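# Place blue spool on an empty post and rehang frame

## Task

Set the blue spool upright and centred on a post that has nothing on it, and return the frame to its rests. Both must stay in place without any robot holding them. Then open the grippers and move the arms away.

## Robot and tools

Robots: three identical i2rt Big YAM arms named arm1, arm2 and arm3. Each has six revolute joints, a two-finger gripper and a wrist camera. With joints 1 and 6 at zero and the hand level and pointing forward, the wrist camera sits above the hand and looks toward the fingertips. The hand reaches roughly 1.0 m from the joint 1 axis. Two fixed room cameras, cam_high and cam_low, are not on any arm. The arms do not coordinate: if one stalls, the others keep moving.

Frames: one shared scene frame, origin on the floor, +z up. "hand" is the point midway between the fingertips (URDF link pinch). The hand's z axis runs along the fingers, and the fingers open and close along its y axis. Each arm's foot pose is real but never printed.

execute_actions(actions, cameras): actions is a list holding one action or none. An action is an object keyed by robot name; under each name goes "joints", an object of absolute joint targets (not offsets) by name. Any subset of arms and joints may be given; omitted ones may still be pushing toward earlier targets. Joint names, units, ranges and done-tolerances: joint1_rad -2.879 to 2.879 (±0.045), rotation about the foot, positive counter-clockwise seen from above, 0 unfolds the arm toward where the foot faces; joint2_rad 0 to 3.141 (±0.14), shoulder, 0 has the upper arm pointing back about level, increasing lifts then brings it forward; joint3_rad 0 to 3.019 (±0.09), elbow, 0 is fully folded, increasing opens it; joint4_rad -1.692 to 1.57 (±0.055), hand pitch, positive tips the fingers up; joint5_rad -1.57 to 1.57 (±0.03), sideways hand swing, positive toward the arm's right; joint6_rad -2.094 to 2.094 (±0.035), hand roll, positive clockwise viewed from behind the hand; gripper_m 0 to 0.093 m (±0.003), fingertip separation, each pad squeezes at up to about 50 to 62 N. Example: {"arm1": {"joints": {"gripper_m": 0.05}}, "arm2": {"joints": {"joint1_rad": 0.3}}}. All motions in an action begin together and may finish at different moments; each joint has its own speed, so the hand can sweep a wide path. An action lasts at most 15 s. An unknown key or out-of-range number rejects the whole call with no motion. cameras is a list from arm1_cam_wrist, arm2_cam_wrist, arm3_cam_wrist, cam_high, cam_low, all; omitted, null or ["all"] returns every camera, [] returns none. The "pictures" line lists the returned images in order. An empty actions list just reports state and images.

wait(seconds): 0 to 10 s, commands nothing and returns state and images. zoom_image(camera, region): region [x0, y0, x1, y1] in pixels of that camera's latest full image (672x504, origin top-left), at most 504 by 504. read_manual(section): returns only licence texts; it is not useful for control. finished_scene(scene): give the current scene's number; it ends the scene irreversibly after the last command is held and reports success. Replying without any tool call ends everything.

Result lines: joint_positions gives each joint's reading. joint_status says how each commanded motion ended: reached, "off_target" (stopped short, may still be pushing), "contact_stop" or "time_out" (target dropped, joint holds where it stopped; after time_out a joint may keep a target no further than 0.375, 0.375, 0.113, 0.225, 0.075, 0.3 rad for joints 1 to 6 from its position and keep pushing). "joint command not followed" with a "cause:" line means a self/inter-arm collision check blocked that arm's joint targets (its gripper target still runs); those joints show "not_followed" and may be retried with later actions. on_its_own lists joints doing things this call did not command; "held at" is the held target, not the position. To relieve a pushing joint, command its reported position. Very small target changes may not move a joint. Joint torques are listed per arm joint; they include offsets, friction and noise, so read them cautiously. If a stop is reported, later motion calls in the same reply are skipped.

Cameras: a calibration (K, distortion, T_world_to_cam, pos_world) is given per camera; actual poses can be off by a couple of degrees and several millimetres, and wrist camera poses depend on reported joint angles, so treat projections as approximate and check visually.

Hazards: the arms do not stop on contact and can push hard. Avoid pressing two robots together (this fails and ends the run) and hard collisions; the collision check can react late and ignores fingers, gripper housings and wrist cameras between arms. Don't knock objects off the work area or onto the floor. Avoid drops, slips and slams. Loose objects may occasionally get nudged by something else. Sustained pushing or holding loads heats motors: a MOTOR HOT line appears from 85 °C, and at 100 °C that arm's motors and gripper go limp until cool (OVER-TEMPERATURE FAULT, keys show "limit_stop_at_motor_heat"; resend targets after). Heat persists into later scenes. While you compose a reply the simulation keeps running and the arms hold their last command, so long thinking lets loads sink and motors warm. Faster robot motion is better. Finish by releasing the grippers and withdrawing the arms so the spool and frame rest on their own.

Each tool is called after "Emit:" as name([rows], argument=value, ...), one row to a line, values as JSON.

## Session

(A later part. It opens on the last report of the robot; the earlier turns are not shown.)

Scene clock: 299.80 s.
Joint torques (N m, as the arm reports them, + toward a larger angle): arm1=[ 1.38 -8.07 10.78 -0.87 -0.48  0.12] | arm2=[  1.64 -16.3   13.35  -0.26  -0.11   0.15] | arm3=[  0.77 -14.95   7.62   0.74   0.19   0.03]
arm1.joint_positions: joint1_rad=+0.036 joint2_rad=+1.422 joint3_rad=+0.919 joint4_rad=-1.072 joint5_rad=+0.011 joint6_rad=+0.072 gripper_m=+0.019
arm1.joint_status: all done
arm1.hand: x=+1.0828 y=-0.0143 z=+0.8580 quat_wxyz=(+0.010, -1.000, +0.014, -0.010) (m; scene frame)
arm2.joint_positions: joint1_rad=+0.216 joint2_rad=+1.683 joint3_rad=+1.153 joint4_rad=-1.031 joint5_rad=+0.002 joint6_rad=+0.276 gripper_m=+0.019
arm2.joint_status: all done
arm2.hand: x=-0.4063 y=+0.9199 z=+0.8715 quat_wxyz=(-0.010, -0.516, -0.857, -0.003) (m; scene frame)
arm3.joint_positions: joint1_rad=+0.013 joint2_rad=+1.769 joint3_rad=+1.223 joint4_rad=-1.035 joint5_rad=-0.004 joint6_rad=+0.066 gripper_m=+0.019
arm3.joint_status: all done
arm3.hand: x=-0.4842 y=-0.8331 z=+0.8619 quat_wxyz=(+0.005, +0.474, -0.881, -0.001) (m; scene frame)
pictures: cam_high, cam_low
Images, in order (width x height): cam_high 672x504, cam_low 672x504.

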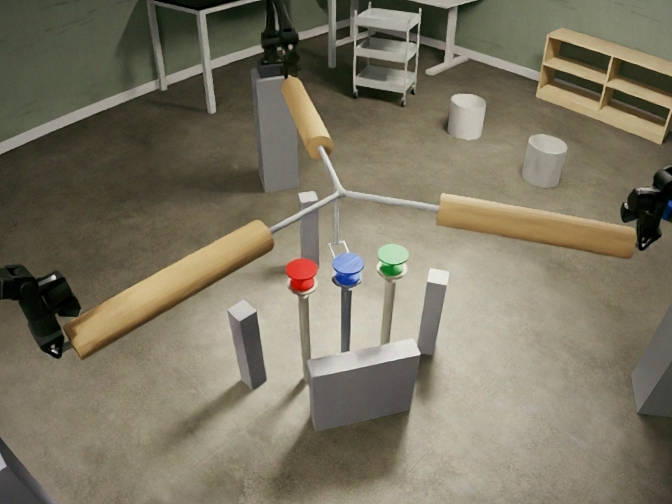

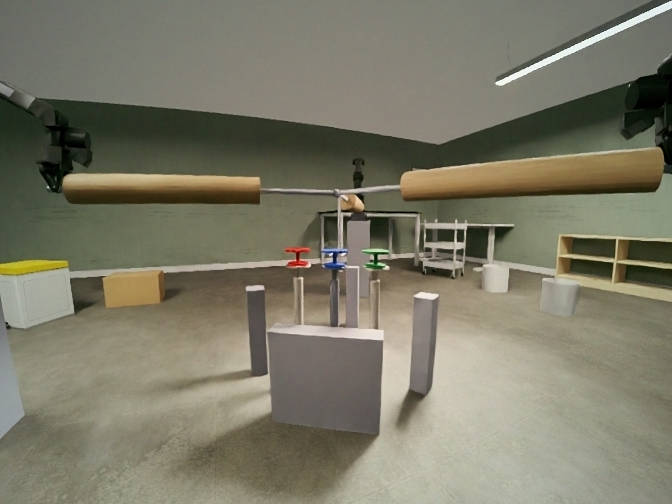

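Emit:
execute_actions([
  {"arm1":{"joints":{"joint1_rad":0.172,"joint6_rad":0.2,"joint2_rad":1.505,"joint3_rad":1.08,"joint4_rad":-1.095}},"arm2":{"joints":{"joint1_rad":0.11,"joint6_rad":0.165,"joint2_rad":1.73,"joint3_rad":1.25,"joint4_rad":-1.055}},"arm3":{"joints":{"joint1_rad":0.035,"joint6_rad":0.088,"joint2_rad":1.595,"joint3_rad":1.045,"joint4_rad":-0.98}}},
], cameras=[])

Emit:
execute_actions([
  {"arm1":{"joints":{"joint1_rad":0.37,"joint6_rad":0.397,"joint2_rad":1.725,"joint3_rad":1.42,"joint4_rad":-1.215}},"arm2":{"joints":{"joint1_rad":-0.13,"joint6_rad":-0.07,"joint2_rad":1.84,"joint3_rad":1.475,"joint4_rad":-1.16}},"arm3":{"joints":{"joint1_rad":0.08,"joint6_rad":0.13,"joint2_rad":1.215,"joint3_rad":0.71,"joint4_rad":-1.05}}},
], cameras=["cam_high"])

Emit:
execute_actions([
  {"arm1":{"joints":{"joint2_rad":1.85,"joint3_rad":1.272,"joint4_rad":-0.96}},"arm2":{"joints":{"joint2_rad":1.975,"joint3_rad":1.356,"joint4_rad":-0.922}},"arm3":{"joints":{"joint2_rad":1.465,"joint3_rad":0.588,"joint4_rad":-0.676}}},
], cameras=[])

Emit:
execute_actions([
  {"arm1":{"joints":{"joint2_rad":2.025,"joint3_rad":1.22,"joint4_rad":-0.736}},"arm2":{"joints":{"joint2_rad":2.152,"joint3_rad":1.328,"joint4_rad":-0.72}},"arm3":{"joints":{"joint2_rad":1.81,"joint3_rad":0.552,"joint4_rad":-0.298}}},
], cameras=[])

Emit:
execute_actions([
  {"arm1":{"joints":{"joint2_rad":2.237,"joint3_rad":1.24,"joint4_rad":-0.545}},"arm2":{"joints":{"joint2_rad":2.364,"joint3_rad":1.375,"joint4_rad":-0.553}},"arm3":{"joints":{"joint2_rad":2.19,"joint3_rad":0.615,"joint4_rad":0.015}}},
], cameras=["cam_high","cam_low"])

Scene clock: 318.60 s.
Joint torques (N m, as the arm reports them, + toward a larger angle): arm1=[ 1.65 -9.53 11.16 -0.73 -0.34  0.08] | arm2=[  1.71 -18.08  12.75  -0.58  -0.2    0.1 ] | arm3=[  0.35 -12.53   7.4    0.67   0.19   0.  ]
arm1.joint_positions: joint1_rad=+0.162 joint2_rad=+1.515 joint3_rad=+1.024 joint4_rad=-1.084 joint5_rad=+0.008 joint6_rad=+0.200 gripper_m=+0.019
arm1.joint_status: all done
arm1.hand: x=+1.0499 y=-0.0671 z=+0.8586 quat_wxyz=(+0.008, -1.000, +0.015, -0.009) (m; scene frame)
arm2.joint_positions: joint1_rad=+0.101 joint2_rad=+1.740 joint3_rad=+1.210 joint4_rad=-1.039 joint5_rad=+0.004 joint6_rad=+0.162 gripper_m=+0.019
arm2.joint_status: all done
arm2.hand: x=-0.4355 y=+0.8702 z=+0.8639 quat_wxyz=(-0.006, -0.516, -0.856, -0.003) (m; scene frame)
arm3.joint_positions: joint1_rad=+0.028 joint2_rad=+1.627 joint3_rad=+1.033 joint4_rad=-0.980 joint5_rad=-0.004 joint6_rad=+0.082 gripper_m=+0.019
arm3.joint_status: all done
arm3.hand: x=-0.5194 y=-0.8819 z=+0.8630 quat_wxyz=(+0.001, +0.473, -0.881, -0.003) (m; scene frame)
pictures: none
No camera images: the call's "cameras" was empty. Leave "cameras" out to get every camera's image.

Scene clock: 319.67 s.
Joint torques (N m, as the arm reports them, + toward a larger angle): arm1=[  1.46 -14.07  11.69  -1.31  -0.32   0.05] | arm2=[  1.66 -21.76  13.03  -1.17  -0.2    0.1 ] | arm3=[ 0.87 -6.42  7.75 -0.01  0.13  0.02]
arm1.joint_positions: joint1_rad=+0.362 joint2_rad=+1.742 joint3_rad=+1.361 joint4_rad=-1.192 joint5_rad=+0.008 joint6_rad=+0.400 gripper_m=+0.019
arm1.joint_status: all done
arm1.hand: x=+0.9745 y=-0.1823 z=+0.8745 quat_wxyz=(+0.008, -1.000, +0.015, -0.007) (m; scene frame)
arm2.joint_positions: joint1_rad=-0.137 joint2_rad=+1.860 joint3_rad=+1.437 joint4_rad=-1.132 joint5_rad=+0.003 joint6_rad=-0.075 gripper_m=+0.019
arm2.joint_status: all done
arm2.hand: x=-0.5092 y=+0.7534 z=+0.8808 quat_wxyz=(-0.011, -0.517, -0.856, +0.001) (m; scene frame)
arm3.joint_positions: joint1_rad=+0.067 joint2_rad=+1.232 joint3_rad=+0.697 joint4_rad=-1.033 joint5_rad=-0.003 joint6_rad=+0.122 gripper_m=+0.019
arm3.joint_status: all done
arm3.hand: x=-0.5955 y=-0.9975 z=+0.8867 quat_wxyz=(-0.001, +0.473, -0.881, -0.004) (m; scene frame)
pictures: cam_high
Images, in order (width x height): cam_high 672x504.

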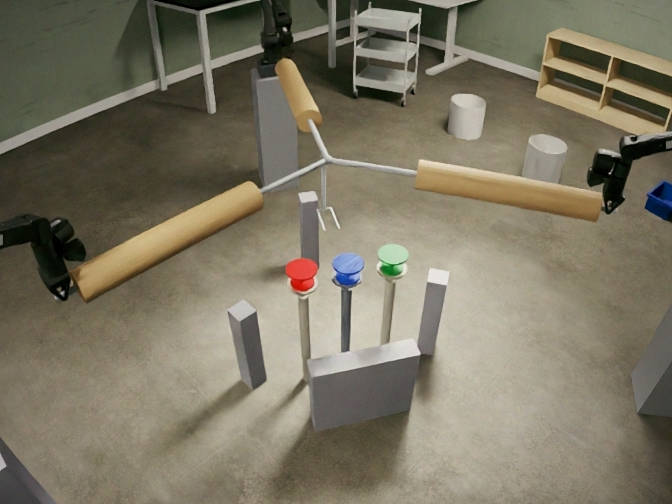

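Scene clock: 320.70 s.
Joint torques (N m, as the arm reports them, + toward a larger angle): arm1=[  1.58 -15.85   7.13  -0.3   -0.23   0.01] | arm2=[  1.77 -24.23   8.54  -0.35  -0.27   0.1 ] | arm3=[ 0.97 -7.48  5.59  0.93  0.19  0.  ]
arm1.joint_positions: joint1_rad=+0.365 joint2_rad=+1.884 joint3_rad=+1.262 joint4_rad=-0.962 joint5_rad=+0.006 joint6_rad=+0.403 gripper_m=+0.019
arm1.joint_status: all done
arm1.hand: x=+0.9742 y=-0.1844 z=+0.7716 quat_wxyz=(+0.009, -1.000, +0.015, -0.013) (m; scene frame)
arm2.joint_positions: joint1_rad=-0.138 joint2_rad=+2.013 joint3_rad=+1.355 joint4_rad=-0.912 joint5_rad=+0.005 joint6_rad=-0.075 gripper_m=+0.019
arm2.joint_status: all done
arm2.hand: x=-0.5080 y=+0.7527 z=+0.7735 quat_wxyz=(-0.004, -0.517, -0.856, -0.002) (m; scene frame)
arm3.joint_positions: joint1_rad=+0.068 joint2_rad=+1.480 joint3_rad=+0.579 joint4_rad=-0.686 joint5_rad=-0.004 joint6_rad=+0.124 gripper_m=+0.019
arm3.joint_status: all done
arm3.hand: x=-0.5966 y=-0.9977 z=+0.7857 quat_wxyz=(+0.007, +0.472, -0.881, +0.001) (m; scene frame)
pictures: none
No camera images: the call's "cameras" was empty. Leave "cameras" out to get every camera's image.

Scene clock: 321.73 s.
Joint torques (N m, as the arm reports them, + toward a larger angle): arm1=[  1.2  -16.43   5.67  -0.33  -0.28   0.  ] | arm2=[  1.74 -24.53   7.23  -0.32  -0.24   0.09] | arm3=[ 0.81 -9.17  2.89  1.17  0.16  0.  ]
arm1.joint_positions: joint1_rad=+0.364 joint2_rad=+2.058 joint3_rad=+1.213 joint4_rad=-0.737 joint5_rad=+0.007 joint6_rad=+0.403 gripper_m=+0.019
arm1.joint_status: all done
arm1.hand: x=+0.9755 y=-0.1826 z=+0.6723 quat_wxyz=(+0.009, -1.000, +0.016, -0.011) (m; scene frame)
arm2.joint_positions: joint1_rad=-0.137 joint2_rad=+2.184 joint3_rad=+1.327 joint4_rad=-0.710 joint5_rad=+0.004 joint6_rad=-0.075 gripper_m=+0.019
arm2.joint_status: all done
arm2.hand: x=-0.5067 y=+0.7546 z=+0.6757 quat_wxyz=(-0.006, -0.517, -0.856, -0.002) (m; scene frame)
arm3.joint_positions: joint1_rad=+0.069 joint2_rad=+1.821 joint3_rad=+0.547 joint4_rad=-0.313 joint5_rad=-0.003 joint6_rad=+0.124 gripper_m=+0.019
arm3.joint_status: all done
arm3.hand: x=-0.5962 y=-0.9962 z=+0.6867 quat_wxyz=(+0.007, +0.472, -0.881, +0.001) (m; scene frame)
pictures: none
No camera images: the call's "cameras" was empty. Leave "cameras" out to get every camera's image.

Scene clock: 322.80 s.
Joint torques (N m, as the arm reports them, + toward a larger angle): arm1=[  1.91 -16.42   5.83  -0.69  -0.29   0.03] | arm2=[  0.43 -24.59   7.29  -0.4   -0.14   0.05] | arm3=[  0.81 -10.29  -0.08   0.86   0.12  -0.02]
arm1.joint_positions: joint1_rad=+0.356 joint2_rad=+2.259 joint3_rad=+1.215 joint4_rad=-0.536 joint5_rad=+0.007 joint6_rad=+0.401 gripper_m=+0.019
arm1.joint_status: all done
arm1.hand: x=+0.9809 y=-0.1760 z=+0.5741 quat_wxyz=(+0.009, -1.000, +0.019, -0.011) (m; scene frame)
arm2.joint_positions: joint1_rad=-0.125 joint2_rad=+2.388 joint3_rad=+1.357 joint4_rad=-0.542 joint5_rad=+0.002 joint6_rad=-0.070 gripper_m=+0.019
arm2.joint_status: all done
arm2.hand: x=-0.5014 y=+0.7630 z=+0.5760 quat_wxyz=(-0.004, -0.514, -0.858, -0.005) (m; scene frame)
arm3.joint_positions: joint1_rad=+0.069 joint2_rad=+2.197 joint3_rad=+0.621 joint4_rad=+0.007 joint5_rad=-0.002 joint6_rad=+0.126 gripper_m=+0.019
arm3.joint_status: all done
arm3.hand: x=-0.5927 y=-0.9888 z=+0.5869 quat_wxyz=(-0.001, +0.472, -0.882, -0.004) (m; scene frame)
pictures: cam_high, cam_low
Images, in order (width x height): cam_high 672x504, cam_low 672x504.

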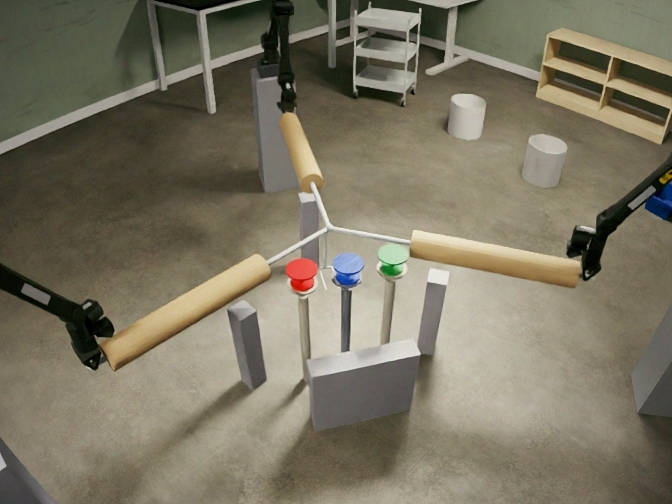

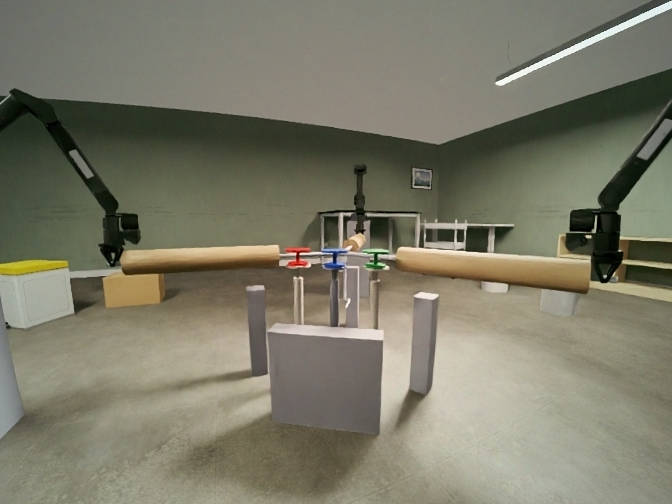

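Emit:
execute_actions([
  {"arm1":{"joints":{"joint2_rad":2.425,"joint3_rad":1.335,"joint4_rad":-0.44}},"arm2":{"joints":{"joint2_rad":2.555,"joint3_rad":1.49,"joint4_rad":-0.465}},"arm3":{"joints":{"joint2_rad":2.5,"joint3_rad":0.725,"joint4_rad":0.21}}},
], cameras=[])

Emit:
execute_actions([
  {"arm1":{"joints":{"joint2_rad":2.47,"joint3_rad":1.35,"joint4_rad":-0.42}},"arm2":{"joints":{"joint2_rad":2.6,"joint3_rad":1.51,"joint4_rad":-0.45}},"arm3":{"joints":{"joint2_rad":2.55,"joint3_rad":0.75,"joint4_rad":0.235}}},
], cameras=["cam_high","cam_low"])

Scene clock: 330.63 s.
Joint torques (N m, as the arm reports them, + toward a larger angle): arm1=[  1.21 -17.42   5.72  -0.35  -0.1   -0.01] | arm2=[  0.49 -25.67   7.21   0.01  -0.21   0.03] | arm3=[  0.8  -10.76  -1.93   0.9    0.13  -0.02]
arm1.joint_positions: joint1_rad=+0.364 joint2_rad=+2.450 joint3_rad=+1.300 joint4_rad=-0.439 joint5_rad=+0.003 joint6_rad=+0.405 gripper_m=+0.019
arm1.joint_status: all done
arm1.hand: x=+0.9799 y=-0.1813 z=+0.4956 quat_wxyz=(+0.009, -1.000, +0.017, -0.015) (m; scene frame)
arm2.joint_positions: joint1_rad=-0.125 joint2_rad=+2.581 joint3_rad=+1.463 joint4_rad=-0.462 joint5_rad=+0.003 joint6_rad=-0.068 gripper_m=+0.019
arm2.joint_status: all done
arm2.hand: x=-0.4992 y=+0.7602 z=+0.4942 quat_wxyz=(-0.001, -0.515, -0.857, -0.006) (m; scene frame)
arm3.joint_positions: joint1_rad=+0.069 joint2_rad=+2.504 joint3_rad=+0.737 joint4_rad=+0.202 joint5_rad=-0.002 joint6_rad=+0.127 gripper_m=+0.019
arm3.joint_status: all done
arm3.hand: x=-0.5942 y=-0.9911 z=+0.4981 quat_wxyz=(-0.003, +0.471, -0.882, -0.005) (m; scene frame)
pictures: none
No camera images: the call's "cameras" was empty. Leave "cameras" out to get every camera's image.

Scene clock: 331.33 s.
Joint torques (N m, as the arm reports them, + toward a larger angle): arm1=[  1.23 -15.47   5.95   0.01  -0.12  -0.01] | arm2=[  0.7  -23.32   8.02   0.41  -0.21   0.03] | arm3=[  0.87 -10.46  -1.96   0.87   0.13  -0.03]
arm1.joint_positions: joint1_rad=+0.364 joint2_rad=+2.471 joint3_rad=+1.311 joint4_rad=-0.428 joint5_rad=+0.003 joint6_rad=+0.405 gripper_m=+0.019
arm1.joint_status: all done
arm1.hand: x=+0.9798 y=-0.1813 z=+0.4868 quat_wxyz=(+0.009, -1.000, +0.017, -0.015) (m; scene frame)
arm2.joint_positions: joint1_rad=-0.125 joint2_rad=+2.598 joint3_rad=+1.474 joint4_rad=-0.457 joint5_rad=+0.003 joint6_rad=-0.068 gripper_m=+0.019
arm2.joint_status: all done
arm2.hand: x=-0.4991 y=+0.7603 z=+0.4874 quat_wxyz=(+0.000, -0.515, -0.857, -0.006) (m; scene frame)
arm3.joint_positions: joint1_rad=+0.069 joint2_rad=+2.549 joint3_rad=+0.761 joint4_rad=+0.228 joint5_rad=-0.002 joint6_rad=+0.127 gripper_m=+0.019
arm3.joint_status: all done
arm3.hand: x=-0.5941 y=-0.9909 z=+0.4840 quat_wxyz=(-0.005, +0.471, -0.882, -0.007) (m; scene frame)
pictures: cam_high, cam_low
Images, in order (width x height): cam_high 672x504, cam_low 672x504.

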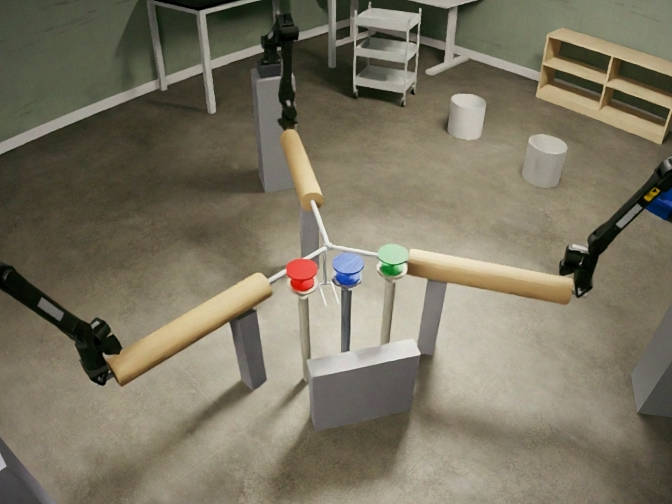

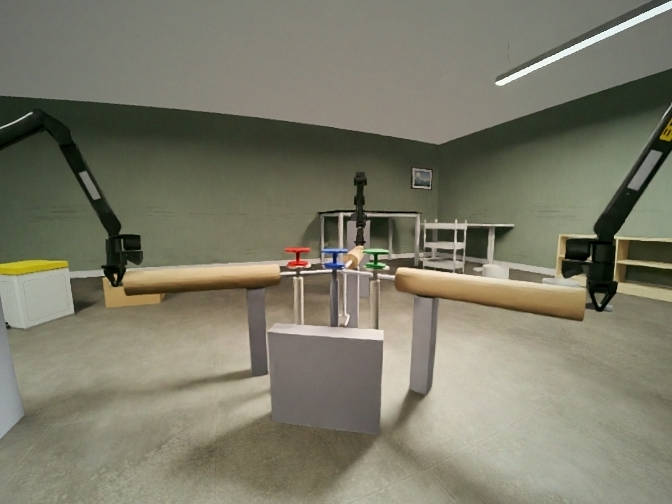

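Emit:
execute_actions([
  {"arm1":{"joints":{"gripper_m":0.05}},"arm2":{"joints":{"gripper_m":0.05}},"arm3":{"joints":{"gripper_m":0.05}}},
], cameras=[])

Emit:
execute_actions([
  {"arm1":{"joints":{"joint2_rad":2.25,"joint3_rad":1.19,"joint4_rad":-0.56}},"arm2":{"joints":{"joint2_rad":2.37,"joint3_rad":1.32,"joint4_rad":-0.57}},"arm3":{"joints":{"joint2_rad":2.2,"joint3_rad":0.57,"joint4_rad":0}}},
], cameras=[])

Emit:
execute_actions([
  {"arm1":{"joints":{"joint2_rad":1.4,"joint3_rad":0.7}},"arm2":{"joints":{"joint2_rad":1.4,"joint3_rad":0.7}},"arm3":{"joints":{"joint2_rad":1.3,"joint4_rad":-0.6}}},
], cameras=["cam_high","cam_low"])

Scene clock: 340.53 s.
Joint torques (N m, as the arm reports them, + toward a larger angle): arm1=[  1.27 -15.41   5.19   0.02  -0.09  -0.01] | arm2=[  0.43 -23.31   7.19   0.44  -0.2    0.04] | arm3=[  0.83 -10.42  -2.     0.87   0.13  -0.03]
arm1.joint_positions: joint1_rad=+0.364 joint2_rad=+2.471 joint3_rad=+1.323 joint4_rad=-0.428 joint5_rad=+0.002 joint6_rad=+0.405 gripper_m=+0.050
arm1.joint_status: all done
arm1.hand: x=+0.9730 y=-0.1841 z=+0.4885 quat_wxyz=(+0.006, -1.000, +0.017, -0.010) (m; scene frame)
arm2.joint_positions: joint1_rad=-0.125 joint2_rad=+2.598 joint3_rad=+1.483 joint4_rad=-0.457 joint5_rad=+0.003 joint6_rad=-0.068 gripper_m=+0.050
arm2.joint_status: all done
arm2.hand: x=-0.4968 y=+0.7549 z=+0.4890 quat_wxyz=(-0.004, -0.515, -0.857, -0.004) (m; scene frame)
arm3.joint_positions: joint1_rad=+0.069 joint2_rad=+2.549 joint3_rad=+0.760 joint4_rad=+0.228 joint5_rad=-0.002 joint6_rad=+0.127 gripper_m=+0.050
arm3.joint_status: all done
arm3.hand: x=-0.5942 y=-0.9911 z=+0.4840 quat_wxyz=(-0.004, +0.471, -0.882, -0.007) (m; scene frame)
pictures: none
No camera images: the call's "cameras" was empty. Leave "cameras" out to get every camera's image.

Scene clock: 341.77 s.
Joint torques (N m, as the arm reports them, + toward a larger angle): arm1=[  1.29 -14.24   4.    -0.55  -0.09   0.  ] | arm2=[  0.46 -21.24   5.76  -0.19  -0.2    0.04] | arm3=[ 0.8  -9.22 -0.35 -0.01  0.14 -0.03]
arm1.joint_positions: joint1_rad=+0.364 joint2_rad=+2.253 joint3_rad=+1.187 joint4_rad=-0.557 joint5_rad=+0.002 joint6_rad=+0.404 gripper_m=+0.050
arm1.joint_status: all done
arm1.hand: x=+1.0006 y=-0.1735 z=+0.5724 quat_wxyz=(+0.015, -0.999, +0.017, -0.031) (m; scene frame)
arm2.joint_positions: joint1_rad=-0.125 joint2_rad=+2.360 joint3_rad=+1.318 joint4_rad=-0.565 joint5_rad=+0.003 joint6_rad=-0.068 gripper_m=+0.050
arm2.joint_status: all done
arm2.hand: x=-0.5093 y=+0.7797 z=+0.5826 quat_wxyz=(+0.011, -0.514, -0.857, -0.014) (m; scene frame)
arm3.joint_positions: joint1_rad=+0.069 joint2_rad=+2.203 joint3_rad=+0.573 joint4_rad=+0.014 joint5_rad=-0.002 joint6_rad=+0.127 gripper_m=+0.050
arm3.joint_status: all done
arm3.hand: x=-0.6062 y=-1.0159 z=+0.5859 quat_wxyz=(+0.018, +0.471, -0.882, +0.010) (m; scene frame)
pictures: none
No camera images: the call's "cameras" was empty. Leave "cameras" out to get every camera's image.

Scene clock: 343.33 s.
Joint torques (N m, as the arm reports them, + toward a larger angle): arm1=[ 1.26 -7.43  5.95  0.27 -0.09 -0.02] | arm2=[  0.48 -11.03   8.36   0.55  -0.21   0.04] | arm3=[ 0.76 -6.32  6.4   0.5   0.13 -0.03]
arm1.joint_positions: joint1_rad=+0.364 joint2_rad=+1.409 joint3_rad=+0.706 joint4_rad=-0.558 joint5_rad=+0.002 joint6_rad=+0.404 gripper_m=+0.050
arm1.joint_status: all done
arm1.hand: x=+1.0817 y=-0.1424 z=+0.8063 quat_wxyz=(-0.053, -0.989, +0.017, +0.136) (m; scene frame)
arm2.joint_positions: joint1_rad=-0.125 joint2_rad=+1.405 joint3_rad=+0.706 joint4_rad=-0.566 joint5_rad=+0.003 joint6_rad=-0.068 gripper_m=+0.050
arm2.joint_status: all done
arm2.hand: x=-0.5659 y=+0.8970 z=+0.8437 quat_wxyz=(-0.129, -0.510, -0.847, +0.084) (m; scene frame)
arm3.joint_positions: joint1_rad=+0.069 joint2_rad=+1.308 joint3_rad=+0.568 joint4_rad=-0.586 joint5_rad=-0.002 joint6_rad=+0.127 gripper_m=+0.050
arm3.joint_status: all done
arm3.hand: x=-0.5773 y=-0.9597 z=+0.8352 quat_wxyz=(-0.100, +0.468, -0.875, -0.074) (m; scene frame)
pictures: cam_high, cam_low
Images, in order (width x height): cam_high 672x504, cam_low 672x504.

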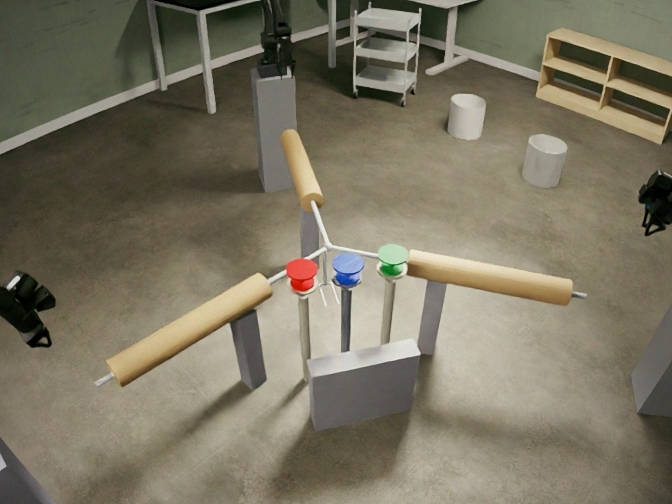

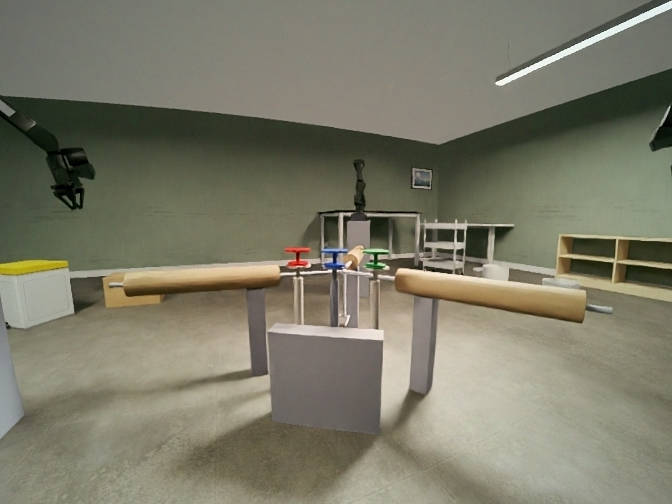

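Emit:
finished_scene(scene=1)

The scene is finished: the task was done.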